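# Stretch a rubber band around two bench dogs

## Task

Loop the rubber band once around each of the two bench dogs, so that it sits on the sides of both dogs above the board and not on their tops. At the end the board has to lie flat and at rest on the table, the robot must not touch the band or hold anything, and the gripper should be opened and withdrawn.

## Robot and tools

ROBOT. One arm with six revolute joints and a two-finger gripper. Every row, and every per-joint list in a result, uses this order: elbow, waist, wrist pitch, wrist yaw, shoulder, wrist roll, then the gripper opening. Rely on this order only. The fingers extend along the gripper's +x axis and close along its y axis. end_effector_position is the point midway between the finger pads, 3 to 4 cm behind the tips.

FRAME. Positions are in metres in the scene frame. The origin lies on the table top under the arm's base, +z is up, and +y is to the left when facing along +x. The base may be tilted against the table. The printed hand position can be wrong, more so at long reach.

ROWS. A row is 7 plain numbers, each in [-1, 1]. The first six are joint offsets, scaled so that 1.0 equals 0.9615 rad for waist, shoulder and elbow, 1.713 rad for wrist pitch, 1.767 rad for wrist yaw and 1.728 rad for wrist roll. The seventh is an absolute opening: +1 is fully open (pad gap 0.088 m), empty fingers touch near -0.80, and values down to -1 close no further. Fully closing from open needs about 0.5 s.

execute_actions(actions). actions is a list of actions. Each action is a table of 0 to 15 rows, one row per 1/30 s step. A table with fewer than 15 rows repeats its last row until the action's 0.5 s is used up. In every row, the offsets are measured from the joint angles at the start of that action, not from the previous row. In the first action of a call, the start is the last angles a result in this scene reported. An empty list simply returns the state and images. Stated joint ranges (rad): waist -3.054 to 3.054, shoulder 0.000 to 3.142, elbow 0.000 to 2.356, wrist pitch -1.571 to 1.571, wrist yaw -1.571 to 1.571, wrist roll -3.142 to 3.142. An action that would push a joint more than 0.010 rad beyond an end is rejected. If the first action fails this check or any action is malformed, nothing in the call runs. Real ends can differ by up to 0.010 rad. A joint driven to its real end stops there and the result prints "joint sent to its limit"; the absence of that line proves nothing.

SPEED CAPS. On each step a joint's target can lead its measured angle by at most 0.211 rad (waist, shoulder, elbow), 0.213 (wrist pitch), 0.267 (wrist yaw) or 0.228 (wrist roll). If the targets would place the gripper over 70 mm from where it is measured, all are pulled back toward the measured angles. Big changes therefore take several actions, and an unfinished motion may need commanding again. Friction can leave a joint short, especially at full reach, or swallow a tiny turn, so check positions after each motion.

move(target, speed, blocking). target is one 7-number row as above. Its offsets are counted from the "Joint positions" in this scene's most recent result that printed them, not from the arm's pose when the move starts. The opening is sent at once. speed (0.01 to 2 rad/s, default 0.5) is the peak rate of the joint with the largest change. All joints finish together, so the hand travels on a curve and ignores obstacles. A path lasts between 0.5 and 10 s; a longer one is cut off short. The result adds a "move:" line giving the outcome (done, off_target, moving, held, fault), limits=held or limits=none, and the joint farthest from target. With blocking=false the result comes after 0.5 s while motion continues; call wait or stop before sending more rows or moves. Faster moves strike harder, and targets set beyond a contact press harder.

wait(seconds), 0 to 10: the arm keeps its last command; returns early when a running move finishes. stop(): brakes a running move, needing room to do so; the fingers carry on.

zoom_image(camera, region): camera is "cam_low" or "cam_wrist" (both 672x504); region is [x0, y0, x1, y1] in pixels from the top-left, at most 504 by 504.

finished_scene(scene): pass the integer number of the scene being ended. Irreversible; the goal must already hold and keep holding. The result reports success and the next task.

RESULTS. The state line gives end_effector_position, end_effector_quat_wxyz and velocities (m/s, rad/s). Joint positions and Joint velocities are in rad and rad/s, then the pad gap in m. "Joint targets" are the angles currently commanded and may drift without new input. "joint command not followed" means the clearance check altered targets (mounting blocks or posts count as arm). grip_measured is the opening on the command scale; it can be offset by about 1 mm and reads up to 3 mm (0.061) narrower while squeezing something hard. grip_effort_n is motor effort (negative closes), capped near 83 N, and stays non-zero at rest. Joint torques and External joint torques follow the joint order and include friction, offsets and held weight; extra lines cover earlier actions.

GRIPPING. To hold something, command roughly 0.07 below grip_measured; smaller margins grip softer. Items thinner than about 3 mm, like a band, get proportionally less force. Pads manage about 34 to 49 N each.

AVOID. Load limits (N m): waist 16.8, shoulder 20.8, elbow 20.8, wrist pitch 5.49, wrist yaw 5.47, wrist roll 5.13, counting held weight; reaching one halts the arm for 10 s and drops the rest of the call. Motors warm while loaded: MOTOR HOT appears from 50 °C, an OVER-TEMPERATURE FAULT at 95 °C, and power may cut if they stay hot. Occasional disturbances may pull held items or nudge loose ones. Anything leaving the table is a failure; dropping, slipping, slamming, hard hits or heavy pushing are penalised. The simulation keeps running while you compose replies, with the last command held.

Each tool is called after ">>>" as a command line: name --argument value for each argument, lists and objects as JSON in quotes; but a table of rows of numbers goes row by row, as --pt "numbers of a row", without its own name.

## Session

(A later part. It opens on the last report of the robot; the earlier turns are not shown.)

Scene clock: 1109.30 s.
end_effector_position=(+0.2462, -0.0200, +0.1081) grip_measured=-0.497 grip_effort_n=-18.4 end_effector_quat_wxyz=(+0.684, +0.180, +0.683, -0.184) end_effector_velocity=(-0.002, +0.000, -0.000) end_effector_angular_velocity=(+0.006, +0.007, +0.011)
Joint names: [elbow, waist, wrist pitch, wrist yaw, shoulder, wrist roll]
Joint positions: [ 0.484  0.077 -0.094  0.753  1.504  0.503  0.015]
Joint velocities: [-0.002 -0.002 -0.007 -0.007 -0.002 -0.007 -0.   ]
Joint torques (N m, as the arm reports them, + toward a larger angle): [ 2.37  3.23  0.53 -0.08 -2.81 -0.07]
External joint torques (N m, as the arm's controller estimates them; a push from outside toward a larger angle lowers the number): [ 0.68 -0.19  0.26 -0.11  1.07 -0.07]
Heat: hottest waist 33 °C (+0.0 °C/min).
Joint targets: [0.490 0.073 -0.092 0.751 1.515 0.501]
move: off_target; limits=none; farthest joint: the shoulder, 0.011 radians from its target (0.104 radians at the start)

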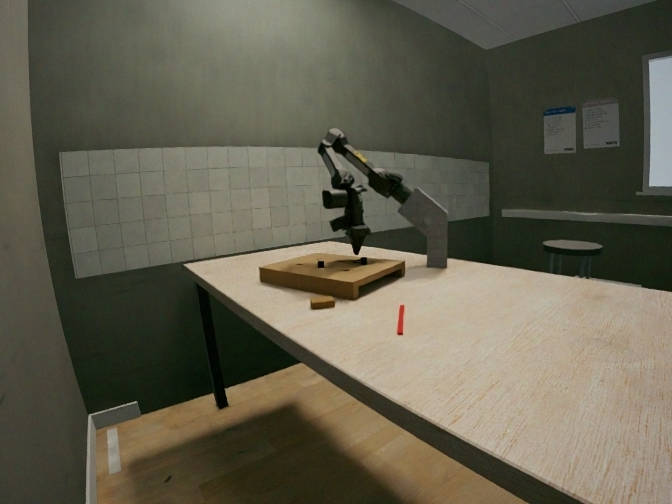

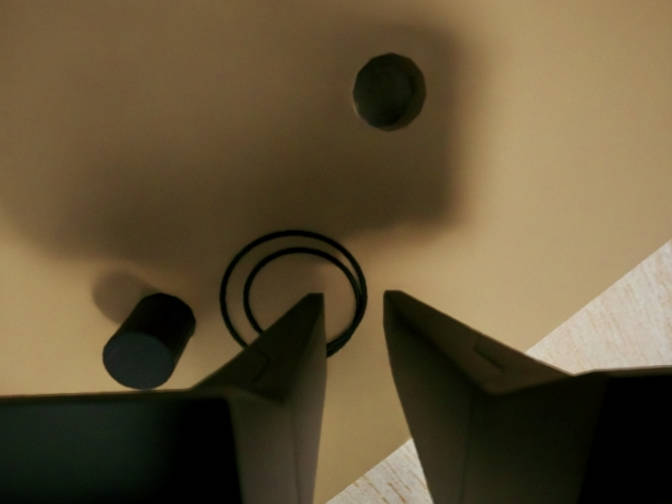

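>>> move --target '[-0.016,-0.053,0.053,-0.008,0.062,-0.032,-0.5]' --speed 0.2

Scene clock: 1113.90 s.
end_effector_position=(+0.2453, -0.0223, +0.0945) grip_measured=-0.497 grip_effort_n=-18.4 end_effector_quat_wxyz=(+0.683, +0.176, +0.684, -0.187) end_effector_velocity=(-0.003, -0.001, -0.001) end_effector_angular_velocity=(-0.008, +0.011, +0.014)
Joint names: [elbow, waist, wrist pitch, wrist yaw, shoulder, wrist roll]
Joint positions: [ 0.475  0.031 -0.005  0.742  1.552  0.45   0.015]
Joint velocities: [-0.002 -0.002 -0.007  0.007  0.002 -0.007 -0.   ]
Joint torques (N m, as the arm reports them, + toward a larger angle): [ 0.79  3.18  0.52 -0.06 -2.9  -0.02]
External joint torques (N m, as the arm's controller estimates them; a push from outside toward a larger angle lowers the number): [-0.49 -0.25  0.27 -0.08  1.07 -0.02]
Heat: hottest waist 32 °C (-1.0 °C/min).
Joint targets: [0.468 0.026 -0.003 0.739 1.563 0.448]
move: off_target; limits=none; farthest joint: the shoulder, 0.011 radians from its target (0.059 radians at the start)

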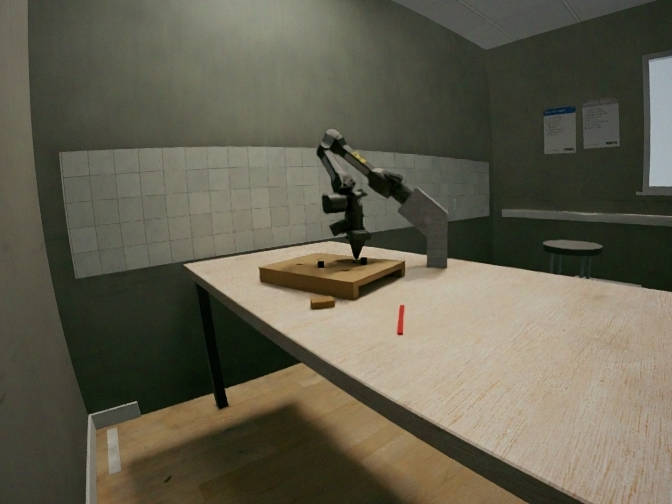

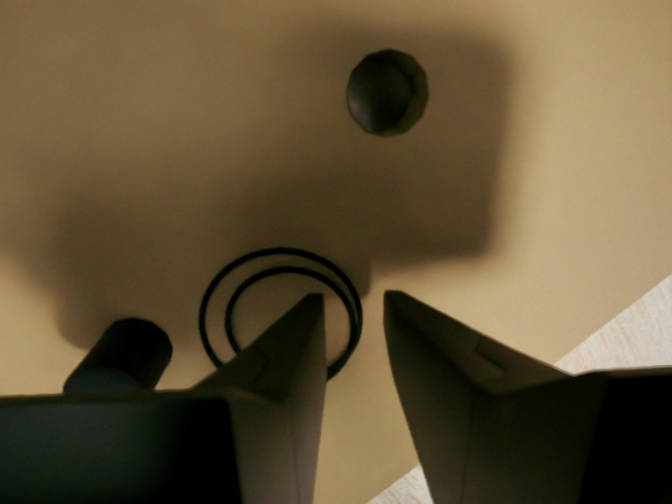

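>>> move --target '[0,-0.011,0.008,0,0.018,-0.004,-0.5]' --speed 0.1

>>> execute_actions --actions '[[[0,0,0,0,0,0,-0.7]],[[0,0,0,0,0,0,-1]]]'

>>> move --target '[0.02,0.14,-0.17,0.025,-0.13,0.09,-1]' --speed 0.4

Scene clock: 1119.37 s.
end_effector_position=(+0.2457, -0.0230, +0.0928) grip_measured=-0.497 grip_effort_n=-18.4 end_effector_quat_wxyz=(+0.683, +0.176, +0.683, -0.189) end_effector_velocity=(-0.001, -0.001, -0.001) end_effector_angular_velocity=(-0.008, +0.000, +0.004)
Joint names: [elbow, waist, wrist pitch, wrist yaw, shoulder, wrist roll]
Joint positions: [0.475 0.025 0.007 0.742 1.559 0.446 0.015]
Joint velocities: [-0.002 -0.002  0.007  0.007  0.002 -0.007 -0.   ]
Joint torques (N m, as the arm reports them, + toward a larger angle): [ 1.37  3.27  0.55  0.02 -2.91 -0.04]
External joint torques (N m, as the arm's controller estimates them; a push from outside toward a larger angle lowers the number): [ 0.11 -0.17  0.3  -0.01  1.12 -0.04]
Heat: hottest waist 32 °C (-1.0 °C/min).
Joint targets: [0.475 0.020 0.009 0.742 1.570 0.443]
move: off_target; limits=none; farthest joint: the shoulder, 0.011 radians from its target (0.016 radians at the start)

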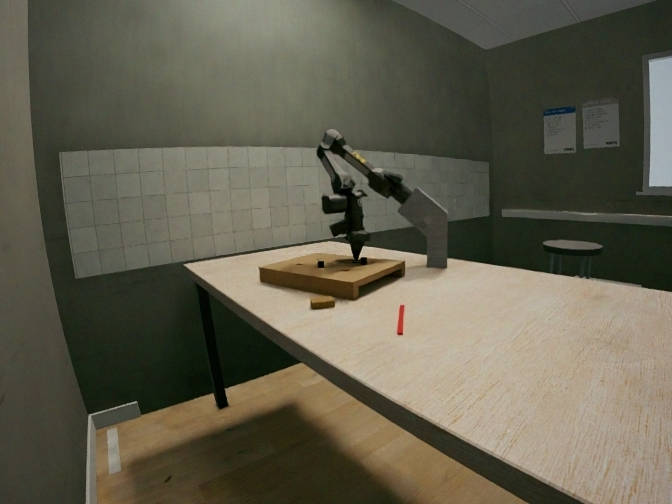

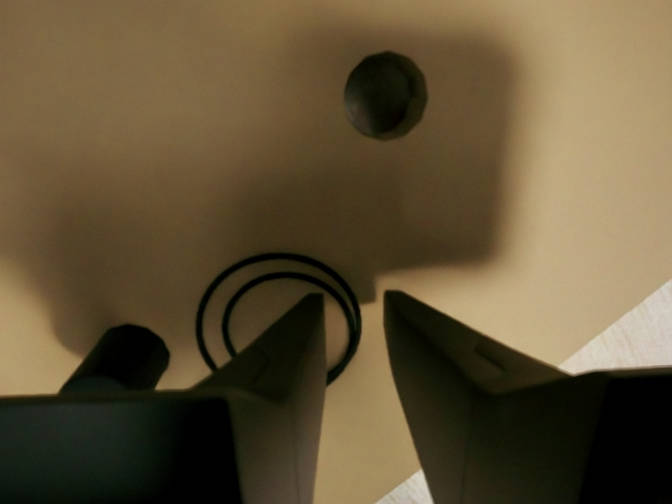

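Scene clock: 1120.37 s.
end_effector_position=(+0.2456, -0.0229, +0.0928) grip_measured=-0.804 grip_effort_n=-83.5 end_effector_quat_wxyz=(+0.683, +0.176, +0.684, -0.189) end_effector_velocity=(-0.002, +0.002, +0.001) end_effector_angular_velocity=(+0.009, +0.004, +0.014)
Joint names: [elbow, waist, wrist pitch, wrist yaw, shoulder, wrist roll]
Joint positions: [0.475 0.025 0.007 0.742 1.559 0.446 0.   ]
Joint velocities: [-0.002  0.002 -0.007 -0.007 -0.002 -0.007  0.   ]
Joint torques (N m, as the arm reports them, + toward a larger angle): [ 1.37  3.64  0.41  0.02 -4.21  0.05]
External joint torques (N m, as the arm's controller estimates them; a push from outside toward a larger angle lowers the number): [ 0.08  0.16  0.14 -0.01 -0.17  0.05]
External joint torques at the end of the 1st action: [ 0.13  0.07  0.15  0.   -0.25  0.03]
Heat: hottest waist 32 °C (-1.0 °C/min).
Joint targets: [0.475 0.025 0.007 0.742 1.559 0.446]

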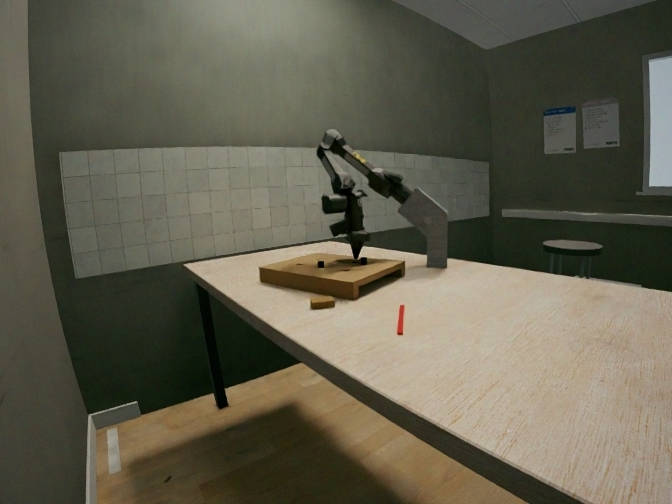

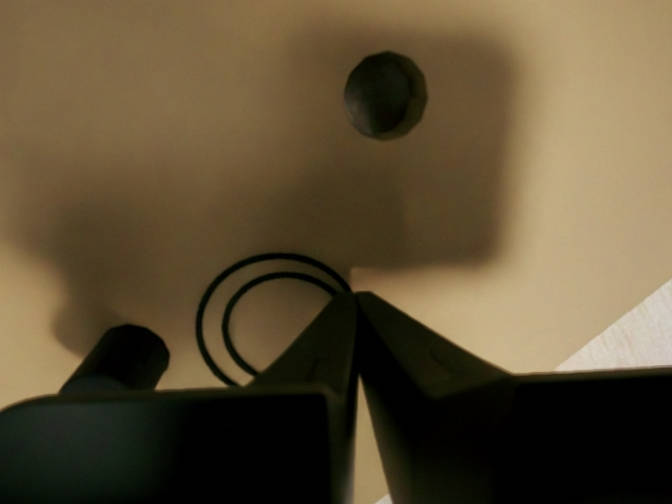

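Scene clock: 1121.73 s.
end_effector_position=(+0.2323, -0.0167, +0.1284) grip_measured=-0.804 grip_effort_n=-83.5 end_effector_quat_wxyz=(+0.675, +0.162, +0.699, -0.172) end_effector_velocity=(-0.004, +0.000, -0.001) end_effector_angular_velocity=(+0.006, +0.011, +0.014)
Joint names: [elbow, waist, wrist pitch, wrist yaw, shoulder, wrist roll]
Joint positions: [ 0.487  0.158 -0.282  0.784  1.441  0.599  0.   ]
Joint velocities: [-0.007 -0.002 -0.007 -0.007 -0.002 -0.007  0.   ]
Joint torques (N m, as the arm reports them, + toward a larger angle): [ 2.71  3.51  0.2   0.1  -4.46  0.11]
External joint torques (N m, as the arm's controller estimates them; a push from outside toward a larger angle lowers the number): [ 0.68  0.25  0.02  0.07 -1.    0.11]
Heat: hottest waist 32 °C (-1.0 °C/min).
Joint targets: [0.494 0.159 -0.284 0.786 1.434 0.601]
move: done; limits=none; farthest joint: the shoulder, 0.007 radians from its target (0.125 radians at the start)

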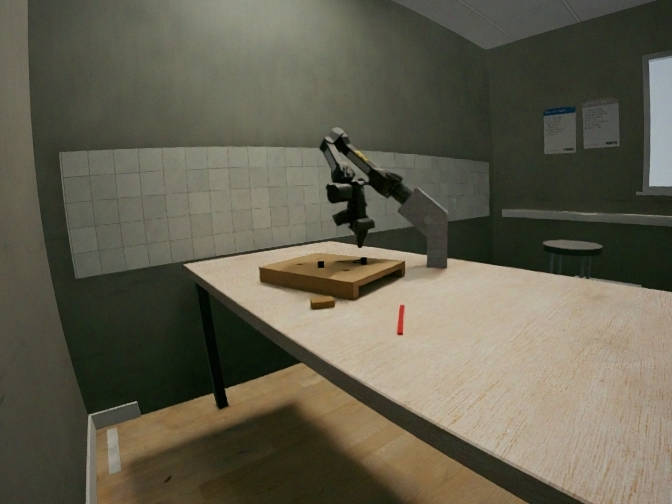

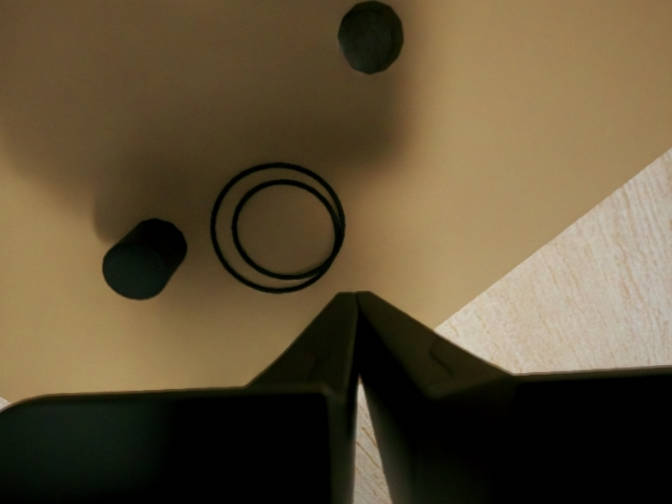

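>>> move --target '[-0.02,-0.142,0.168,-0.024,0.135,-0.089,-0.5]' --speed 0.4

Scene clock: 1126.30 s.
end_effector_position=(+0.2449, -0.0228, +0.0928) grip_measured=-0.503 grip_effort_n=15.6 end_effector_quat_wxyz=(+0.682, +0.174, +0.685, -0.189) end_effector_velocity=(-0.003, -0.003, -0.001) end_effector_angular_velocity=(-0.010, +0.011, +0.007)
Joint names: [elbow, waist, wrist pitch, wrist yaw, shoulder, wrist roll]
Joint positions: [0.475 0.026 0.004 0.743 1.56  0.447 0.014]
Joint velocities: [-0.002 -0.007 -0.007  0.007 -0.002 -0.007 -0.   ]
Joint torques (N m, as the arm reports them, + toward a larger angle): [ 0.83  3.28  0.54 -0.06 -2.96 -0.01]
External joint torques (N m, as the arm's controller estimates them; a push from outside toward a larger angle lowers the number): [-0.42 -0.14  0.29 -0.1   1.06 -0.01]
Heat: hottest waist 32 °C (-1.0 °C/min).
Joint targets: [0.468 0.021 0.006 0.741 1.571 0.445]
move: off_target; limits=none; farthest joint: the shoulder, 0.011 radians from its target (0.130 radians at the start)

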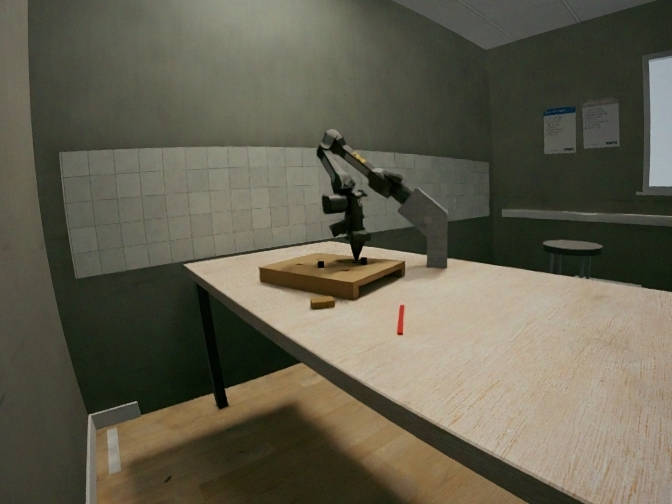

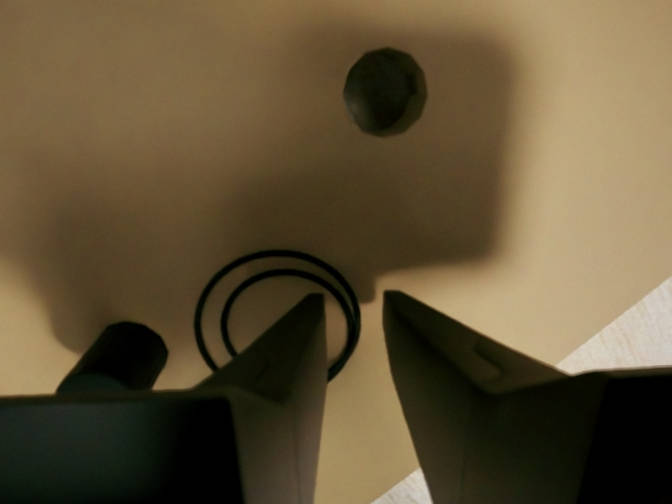

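Down ~5 mm more.

>>> move --target '[-0.01,-0.022,0.019,-0.003,0.028,-0.011,-0.5]' --speed 0.1

>>> execute_actions --actions '[[[0,0,0,0,0,0,-0.7]],[[0,0,0,0,0,0,-1]]]'

>>> move --target '[0.02,0.16,-0.19,0.028,-0.14,0.10,-1]' --speed 0.4

Scene clock: 1130.53 s.
end_effector_position=(+0.2442, -0.0241, +0.0881) grip_measured=-0.503 grip_effort_n=15.6 end_effector_quat_wxyz=(+0.682, +0.173, +0.685, -0.191) end_effector_velocity=(-0.002, +0.002, -0.000) end_effector_angular_velocity=(+0.009, +0.008, +0.032)
Joint names: [elbow, waist, wrist pitch, wrist yaw, shoulder, wrist roll]
Joint positions: [0.471 0.009 0.034 0.74  1.576 0.431 0.014]
Joint velocities: [-0.002  0.002 -0.007 -0.007  0.002 -0.022 -0.   ]
Joint torques (N m, as the arm reports them, + toward a larger angle): [ 0.65  3.17  0.52 -0.05 -3.   -0.04]
External joint torques (N m, as the arm's controller estimates them; a push from outside toward a larger angle lowers the number): [-0.47 -0.31  0.27 -0.08  1.04 -0.04]
Heat: hottest waist 32 °C (-1.0 °C/min).
Joint targets: [0.465 0.005 0.036 0.738 1.587 0.428]
move: off_target; limits=none; farthest joint: the shoulder, 0.011 radians from its target (0.026 radians at the start)

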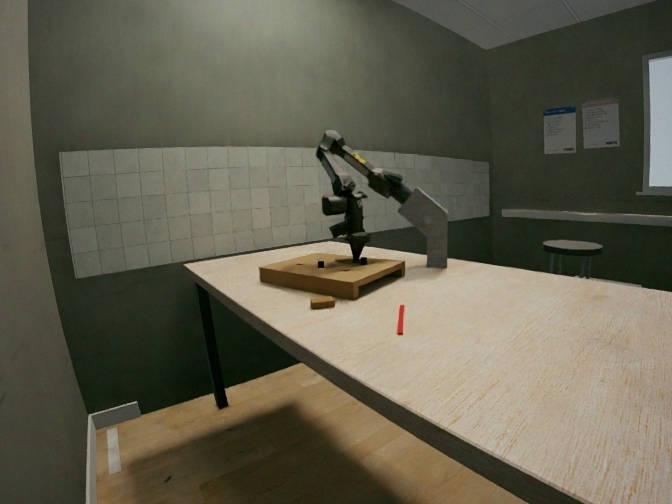

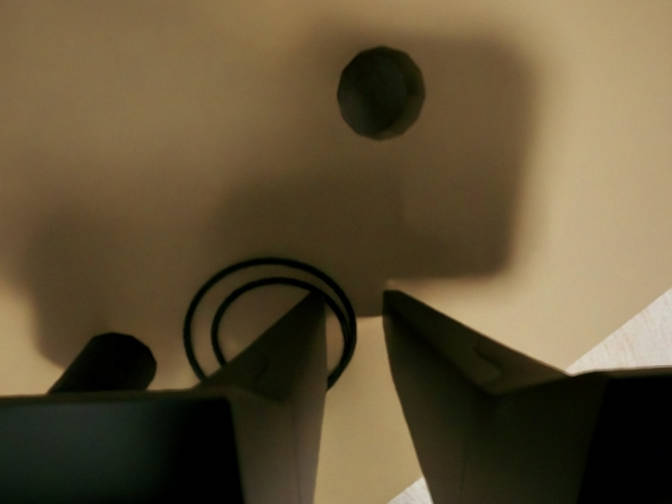

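Scene clock: 1131.53 s.
end_effector_position=(+0.2442, -0.0241, +0.0881) grip_measured=-0.804 grip_effort_n=-83.5 end_effector_quat_wxyz=(+0.682, +0.173, +0.685, -0.191) end_effector_velocity=(-0.006, +0.001, -0.001) end_effector_angular_velocity=(+0.008, +0.021, +0.023)
Joint names: [elbow, waist, wrist pitch, wrist yaw, shoulder, wrist roll]
Joint positions: [0.471 0.009 0.034 0.74  1.576 0.431 0.   ]
Joint velocities: [-0.002 -0.002 -0.022 -0.007  0.002 -0.007  0.   ]
Joint torques (N m, as the arm reports them, + toward a larger angle): [ 1.25  3.57  0.4   0.02 -4.31  0.05]
External joint torques (N m, as the arm's controller estimates them; a push from outside toward a larger angle lowers the number): [ 0.14  0.13  0.15 -0.02 -0.27  0.04]
External joint torques at the end of the 1st action: [ 0.01  0.14  0.13  0.   -0.17  0.04]
Heat: hottest waist 32 °C (-1.0 °C/min).
Joint targets: [0.471 0.009 0.034 0.740 1.576 0.431]

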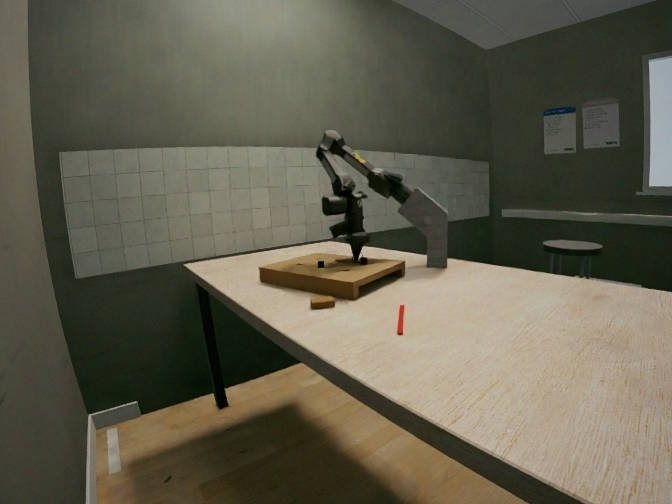

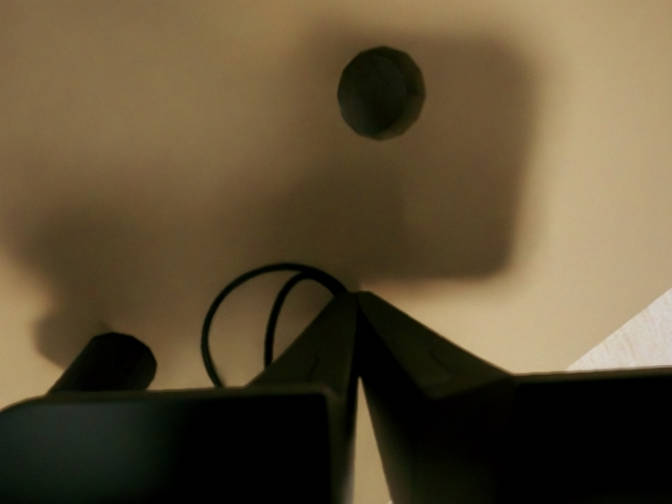

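Scene clock: 1132.97 s.
end_effector_position=(+0.2290, -0.0157, +0.1278) grip_measured=-0.804 grip_effort_n=-83.5 end_effector_quat_wxyz=(+0.673, +0.155, +0.703, -0.170) end_effector_velocity=(+0.000, +0.002, +0.001) end_effector_angular_velocity=(+0.021, +0.003, +0.003)
Joint names: [elbow, waist, wrist pitch, wrist yaw, shoulder, wrist roll]
Joint positions: [ 0.484  0.162 -0.289  0.788  1.449  0.601  0.   ]
Joint velocities: [ 0.002 -0.002 -0.007 -0.022 -0.007 -0.007  0.   ]
Joint torques (N m, as the arm reports them, + toward a larger angle): [ 2.74  3.53  0.21  0.12 -4.48  0.11]
External joint torques (N m, as the arm's controller estimates them; a push from outside toward a larger angle lowers the number): [ 0.72  0.26  0.03  0.09 -1.03  0.11]
Heat: hottest waist 32 °C (-1.0 °C/min).
Joint targets: [0.490 0.163 -0.291 0.790 1.442 0.603]
move: done; limits=none; farthest joint: the shoulder, 0.008 radians from its target (0.135 radians at the start)

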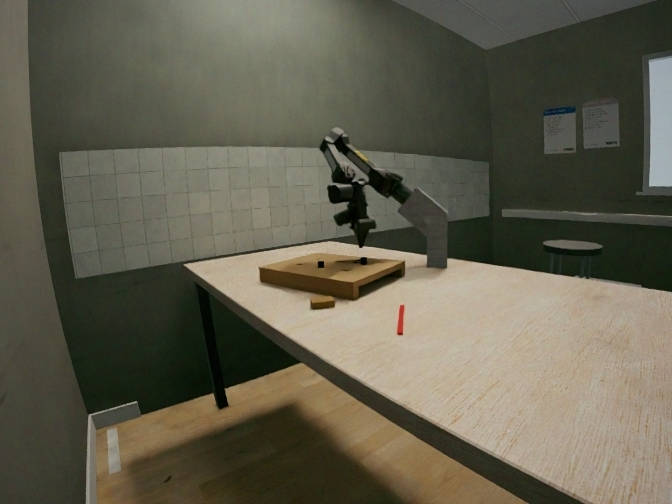

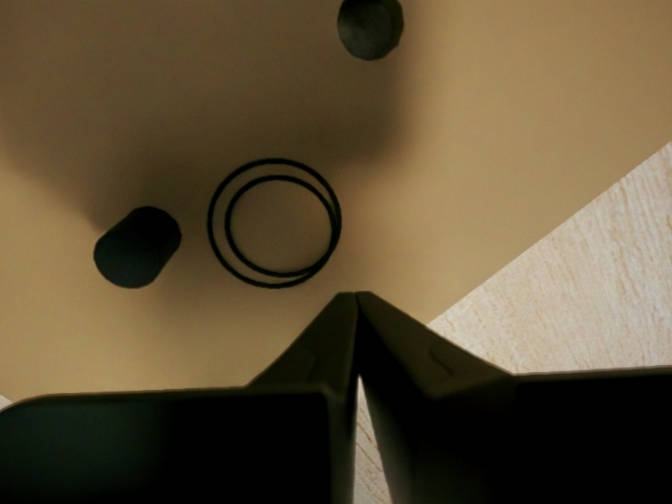

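>>> move --target '[-0.024,-0.164,0.189,-0.027,0.144,-0.098,-0.5]' --speed 0.4

>>> move --target '[-0.008,-0.02,0.017,-0.002,0.026,-0.01,-0.5]' --speed 0.1

Scene clock: 1138.27 s.
end_effector_position=(+0.2421, -0.0240, +0.0881) grip_measured=-0.503 grip_effort_n=15.6 end_effector_quat_wxyz=(+0.680, +0.172, +0.686, -0.192) end_effector_velocity=(-0.004, +0.001, -0.000) end_effector_angular_velocity=(+0.007, +0.011, +0.028)
Joint names: [elbow, waist, wrist pitch, wrist yaw, shoulder, wrist roll]
Joint positions: [0.467 0.01  0.033 0.743 1.576 0.434 0.014]
Joint velocities: [-0.007 -0.002 -0.007 -0.007 -0.002 -0.022 -0.   ]
Joint torques (N m, as the arm reports them, + toward a larger angle): [ 0.78  3.03  0.56 -0.08 -2.93 -0.03]
External joint torques (N m, as the arm's controller estimates them; a push from outside toward a larger angle lowers the number): [-0.34 -0.39  0.31 -0.12  1.12 -0.03]
Heat: hottest waist 32 °C (-1.0 °C/min).
Joint targets: [0.461 0.004 0.035 0.740 1.587 0.432]
move: off_target; limits=none; farthest joint: the shoulder, 0.012 radians from its target (0.139 radians at the start)

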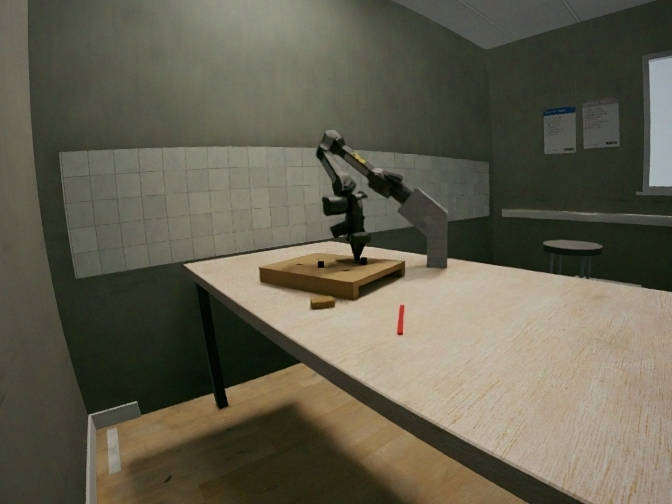

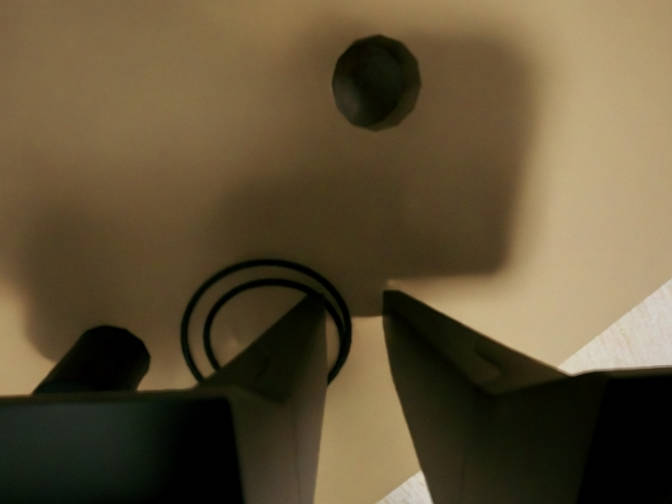

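Scene clock: 1139.10 s.
end_effector_position=(+0.2418, -0.0226, +0.0864) grip_measured=-0.503 grip_effort_n=16.0 end_effector_quat_wxyz=(+0.683, +0.171, +0.686, -0.187) end_effector_velocity=(-0.003, -0.001, -0.001) end_effector_angular_velocity=(+0.005, +0.010, +0.022)
Joint names: [elbow, waist, wrist pitch, wrist yaw, shoulder, wrist roll]
Joint positions: [0.461 0.008 0.055 0.738 1.585 0.419 0.014]
Joint velocities: [-0.002 -0.007 -0.007 -0.007 -0.002 -0.022 -0.   ]
Joint torques (N m, as the arm reports them, + toward a larger angle): [ 1.    2.03  0.86  0.09 -2.36 -0.02]
External joint torques (N m, as the arm's controller estimates them; a push from outside toward a larger angle lowers the number): [-0.04 -1.38  0.61  0.05  1.68 -0.02]
Heat: hottest waist 32 °C (-1.0 °C/min).
Joint targets: [0.459 -0.009 0.061 0.739 1.601 0.417]
move: off_target; limits=none; farthest joint: the waist, 0.017 radians from its target (0.019 radians at the start)

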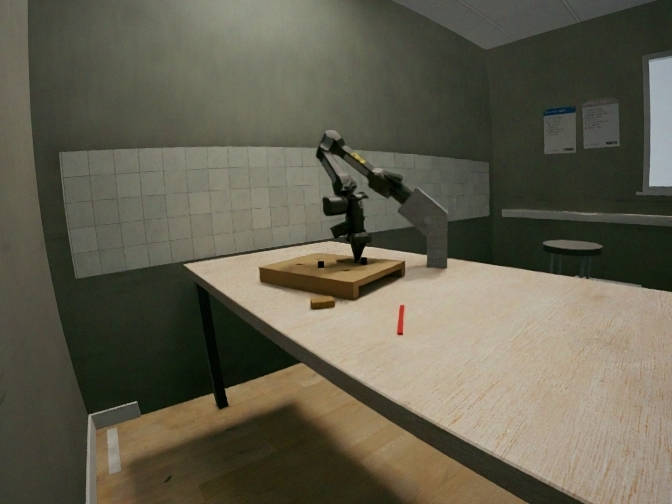

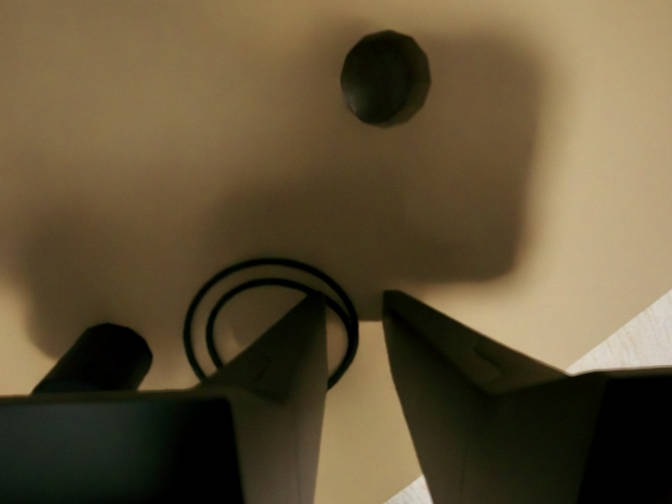

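>>> execute_actions --actions '[[[0,0,0,0,0,0,-0.5]],[[0,0,0,0,0,0,-0.7]],[[0,0,0,0,0,0,-1]]]'

>>> move --target '[0.03,0.16,-0.2,0.028,-0.14,0.10,-1]' --speed 0.3

Scene clock: 1144.10 s.
end_effector_position=(+0.2423, -0.0205, +0.0878) grip_measured=-0.804 grip_effort_n=-83.5 end_effector_quat_wxyz=(+0.684, +0.169, +0.685, -0.183) end_effector_velocity=(-0.002, +0.003, -0.000) end_effector_angular_velocity=(+0.021, +0.005, +0.010)
Joint names: [elbow, waist, wrist pitch, wrist yaw, shoulder, wrist roll]
Joint positions: [0.461 0.017 0.052 0.739 1.584 0.419 0.   ]
Joint velocities: [-0.002 -0.002 -0.007 -0.022 -0.002 -0.007  0.   ]
Joint torques (N m, as the arm reports them, + toward a larger angle): [ 1.28  3.37  0.53 -0.1  -4.1   0.04]
External joint torques (N m, as the arm's controller estimates them; a push from outside toward a larger angle lowers the number): [ 0.22 -0.1   0.28 -0.13 -0.12  0.04]
External joint torques at the end of the 1st action: [ 0.12 -0.15  0.29 -0.01 -0.14  0.05]
External joint torques at the end of the 2nd action: [ 0.29 -0.26  0.11  0.11 -0.22  0.03]
Heat: hottest waist 32 °C (-1.0 °C/min).
Joint targets: [0.461 0.015 0.054 0.735 1.585 0.419]

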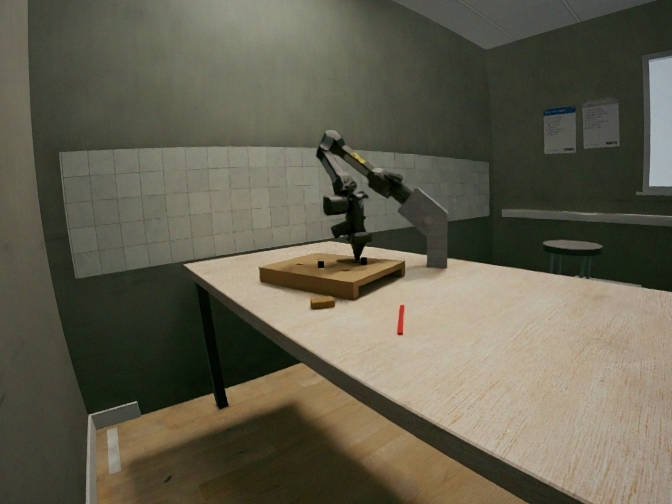

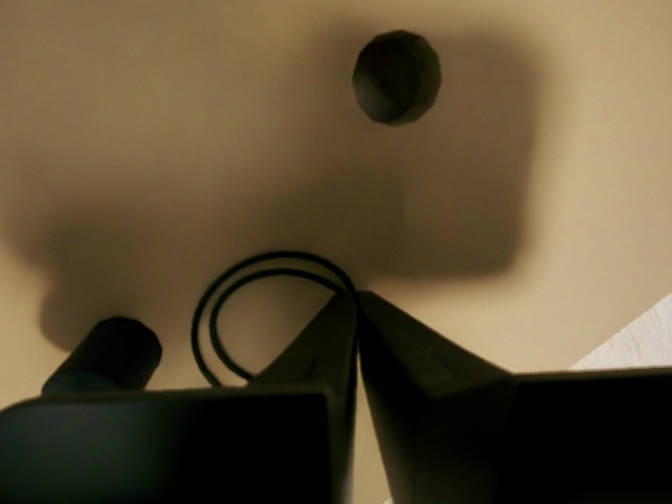

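Scene clock: 1145.83 s.
end_effector_position=(+0.2282, -0.0130, +0.1279) grip_measured=-0.804 grip_effort_n=-83.5 end_effector_quat_wxyz=(+0.674, +0.149, +0.705, -0.160) end_effector_velocity=(-0.003, -0.001, -0.001) end_effector_angular_velocity=(+0.003, +0.011, -0.007)
Joint names: [elbow, waist, wrist pitch, wrist yaw, shoulder, wrist roll]
Joint positions: [ 0.483  0.17  -0.288  0.786  1.457  0.589  0.   ]
Joint velocities: [-0.002 -0.007 -0.007 -0.007 -0.002  0.007  0.   ]
Joint torques (N m, as the arm reports them, + toward a larger angle): [ 2.69  3.53  0.17  0.1  -4.45  0.12]
External joint torques (N m, as the arm's controller estimates them; a push from outside toward a larger angle lowers the number): [ 0.69  0.25 -0.01  0.07 -1.02  0.12]
Heat: hottest waist 32 °C (-1.0 °C/min).
Joint targets: [0.490 0.171 -0.290 0.788 1.450 0.592]
move: done; limits=none; farthest joint: the shoulder, 0.008 radians from its target (0.135 radians at the start)

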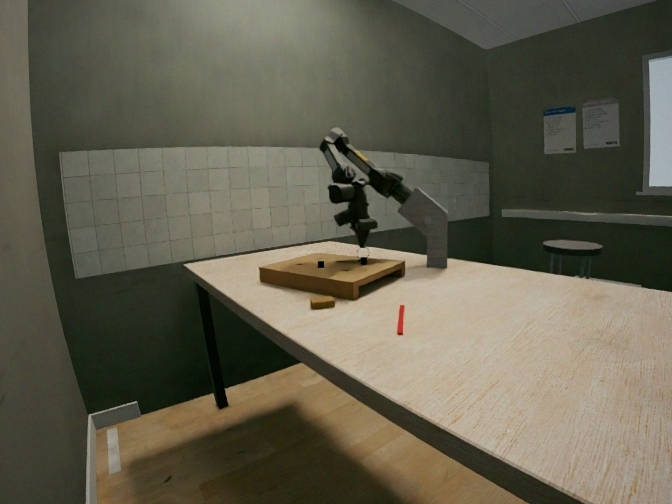

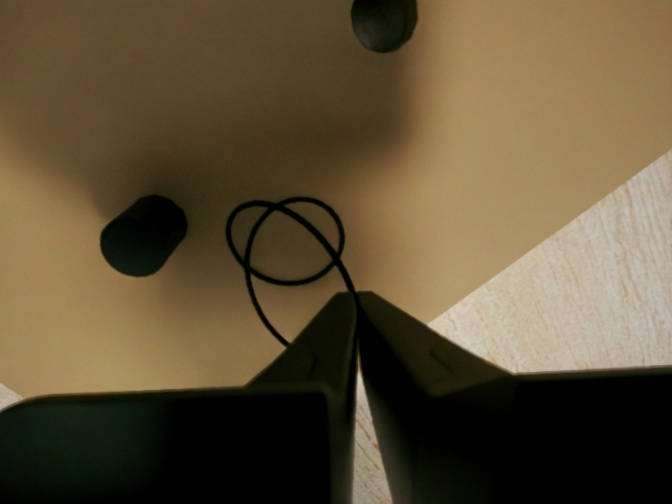

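>>> zoom_image --camera "cam_low" --region '[325,220,395,280]'

Region (325, 220, 395, 280) of cam_low's 672x504 image, scaled by 7.200, with more detail than that image has; it fills the top 432 rows of this view, and the rest is white.

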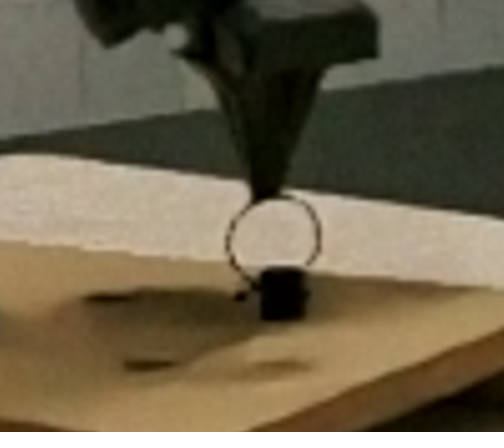

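>>> move --target '[0.05,0.1,-0.15,0.02,-0.13,0.06,-1]' --speed 0.2

>>> zoom_image --camera "cam_low" --region '[325,210,395,280]'

Scene clock: 1156.40 s.
end_effector_position=(+0.2257, -0.0219, +0.1601) grip_measured=-0.804 grip_effort_n=-83.5 end_effector_quat_wxyz=(+0.678, +0.135, +0.707, -0.152) end_effector_velocity=(-0.002, +0.000, -0.000) end_effector_angular_velocity=(+0.005, +0.009, +0.011)
Joint names: [elbow, waist, wrist pitch, wrist yaw, shoulder, wrist roll]
Joint positions: [ 0.524  0.265 -0.543  0.819  1.339  0.69   0.   ]
Joint velocities: [-0.002 -0.002 -0.007 -0.007 -0.002 -0.007  0.   ]
Joint torques (N m, as the arm reports them, + toward a larger angle): [ 3.44  3.21  0.18  0.12 -3.87  0.11]
External joint torques (N m, as the arm's controller estimates them; a push from outside toward a larger angle lowers the number): [ 0.73  0.18  0.02  0.08 -0.88  0.1 ]
Heat: hottest waist 32 °C (-1.0 °C/min).
Joint targets: [0.531 0.266 -0.545 0.822 1.332 0.693]
move: done; limits=none; farthest joint: the shoulder, 0.007 radians from its target (0.125 radians at the start)

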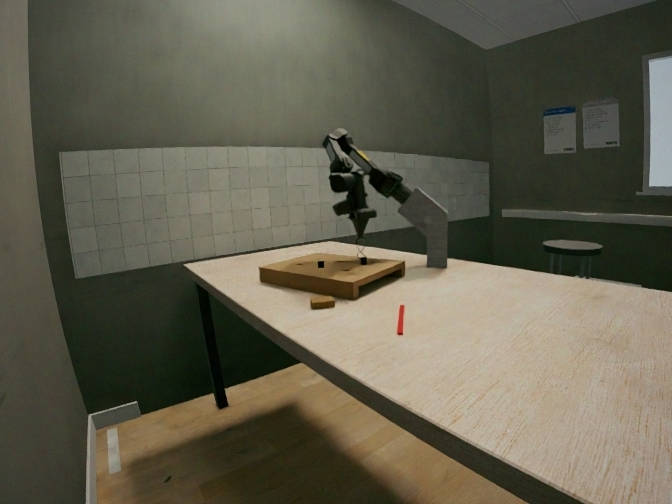

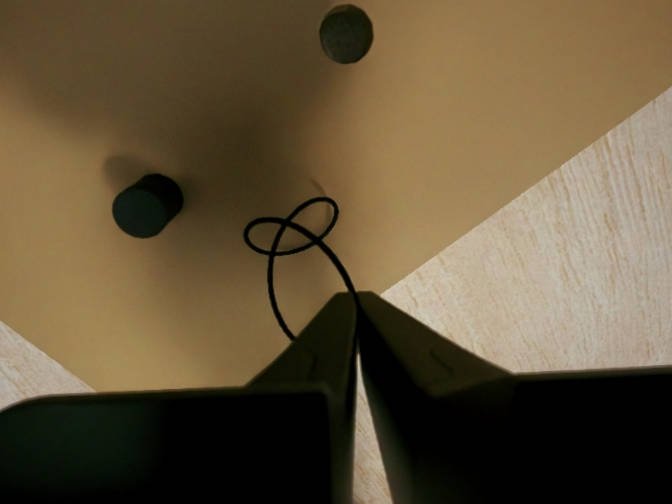

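Region (325, 210, 395, 280) of cam_low's 672x504 image, scaled by 7.200, with more detail than that image has.

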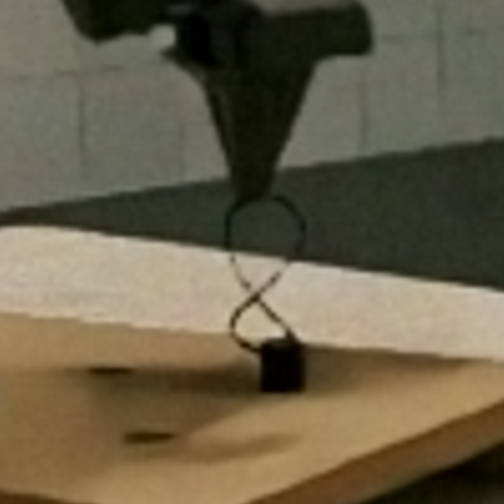

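>>> move --target '[0.125,0.262,-0.089,0.02,0.18,0.248,-1]' --speed 0.3

>>> zoom_image --camera "cam_low" --region '[325,200,405,280]'

Scene clock: 1169.30 s.
end_effector_position=(+0.2359, +0.0249, +0.1906) grip_measured=-0.804 grip_effort_n=-83.5 end_effector_quat_wxyz=(+0.684, +0.182, +0.683, -0.181) end_effector_velocity=(-0.001, -0.002, -0.000) end_effector_angular_velocity=(-0.010, +0.001, -0.003)
Joint names: [elbow, waist, wrist pitch, wrist yaw, shoulder, wrist roll]
Joint positions: [ 0.637  0.516 -0.693  0.853  1.503  1.116  0.   ]
Joint velocities: [-0.002 -0.002 -0.007  0.007 -0.002  0.007  0.   ]
Joint torques (N m, as the arm reports them, + toward a larger angle): [ 3.97  4.14  0.25  0.14 -1.97  0.13]
External joint torques (N m, as the arm's controller estimates them; a push from outside toward a larger angle lowers the number): [0.74 0.29 0.03 0.08 0.95 0.12]
Heat: hottest waist 32 °C (-1.0 °C/min).
Joint targets: [0.645 0.517 -0.695 0.855 1.512 1.119]
move: done; limits=none; farthest joint: the shoulder, 0.009 radians from its target (0.173 radians at the start)

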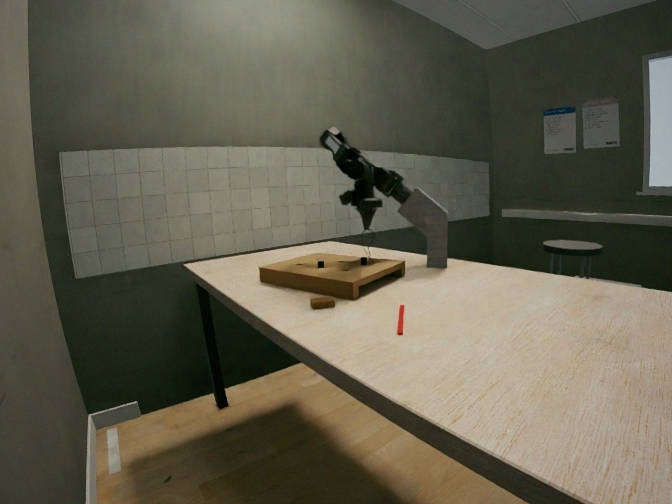

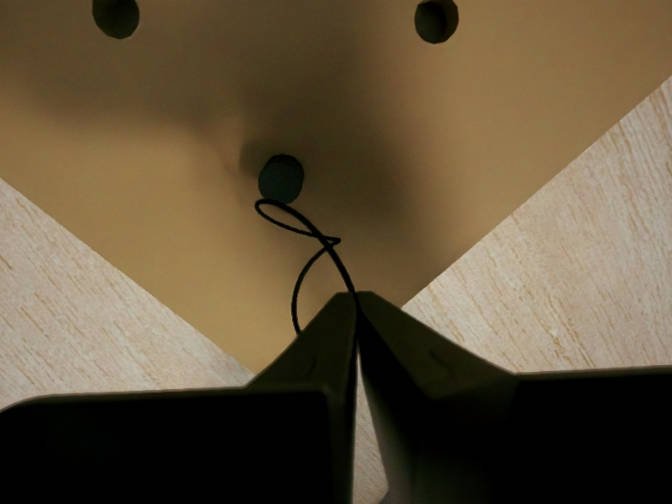

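Region (325, 200, 405, 280) of cam_low's 672x504 image, scaled by 6.300, with more detail than that image has.

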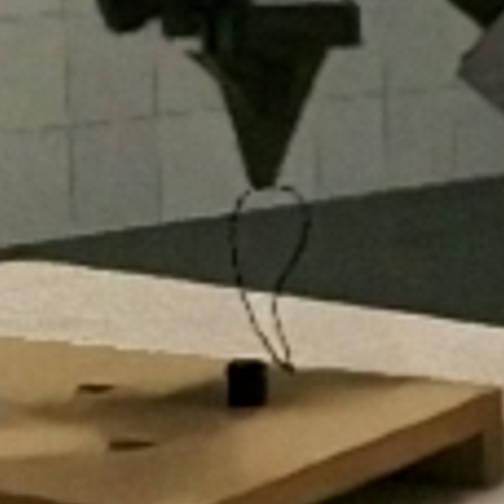

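>>> move --target '[0.03,0.06,-0.09,0.01,-0.09,0.035,-1]' --speed 0.2

>>> zoom_image --camera "cam_low" --region '[325,190,415,280]'

Scene clock: 1179.77 s.
end_effector_position=(+0.2336, +0.0118, +0.2116) grip_measured=-0.804 grip_effort_n=-83.5 end_effector_quat_wxyz=(+0.692, +0.175, +0.678, -0.176) end_effector_velocity=(+0.002, +0.003, +0.000) end_effector_angular_velocity=(+0.016, -0.008, +0.007)
Joint names: [elbow, waist, wrist pitch, wrist yaw, shoulder, wrist roll]
Joint positions: [ 0.657  0.573 -0.845  0.868  1.424  1.175  0.   ]
Joint velocities: [-0.002  0.002  0.022 -0.007 -0.002 -0.022  0.   ]
Joint torques (N m, as the arm reports them, + toward a larger angle): [ 4.26  3.78  0.24  0.16 -3.44  0.1 ]
External joint torques (N m, as the arm's controller estimates them; a push from outside toward a larger angle lowers the number): [ 0.68  0.21  0.    0.1  -0.96  0.1 ]
Heat: hottest waist 32 °C (+0.0 °C/min).
Joint targets: [0.666 0.574 -0.847 0.870 1.417 1.177]
move: done; limits=none; farthest joint: the elbow, 0.009 radians from its target (0.029 radians at the start)

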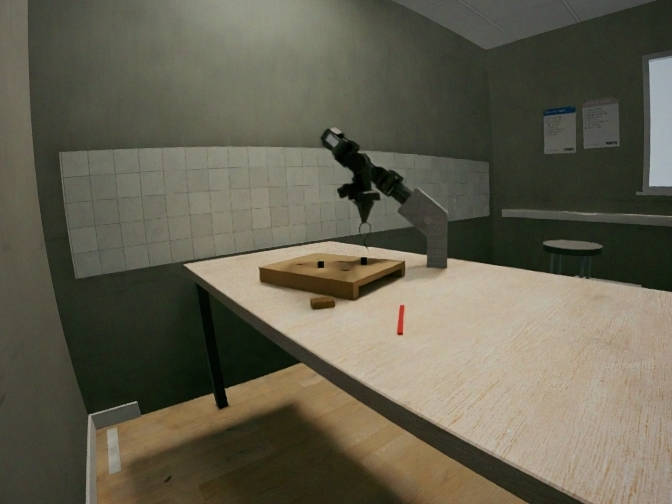

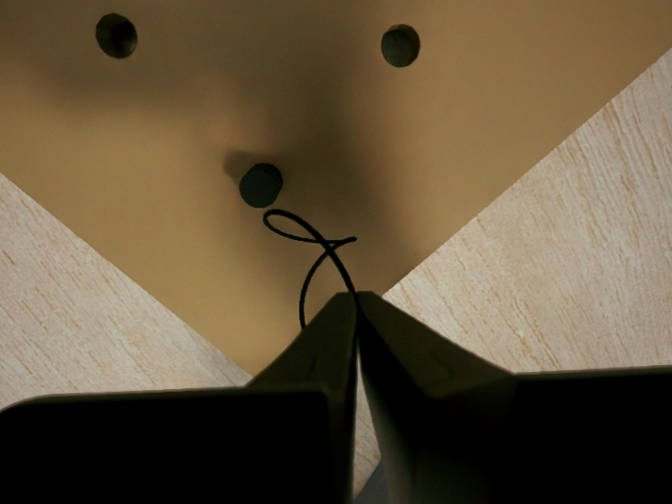

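Region (325, 190, 415, 280) of cam_low's 672x504 image, scaled by 5.600, with more detail than that image has.

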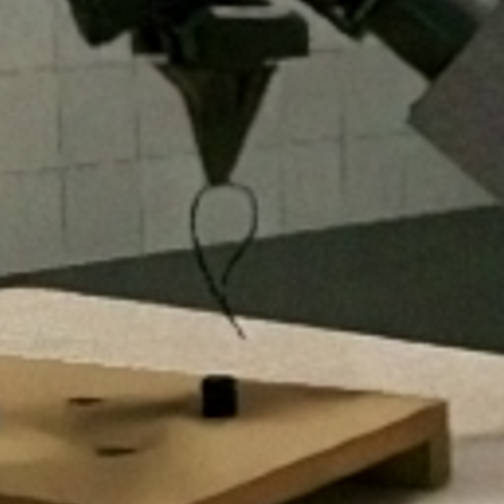

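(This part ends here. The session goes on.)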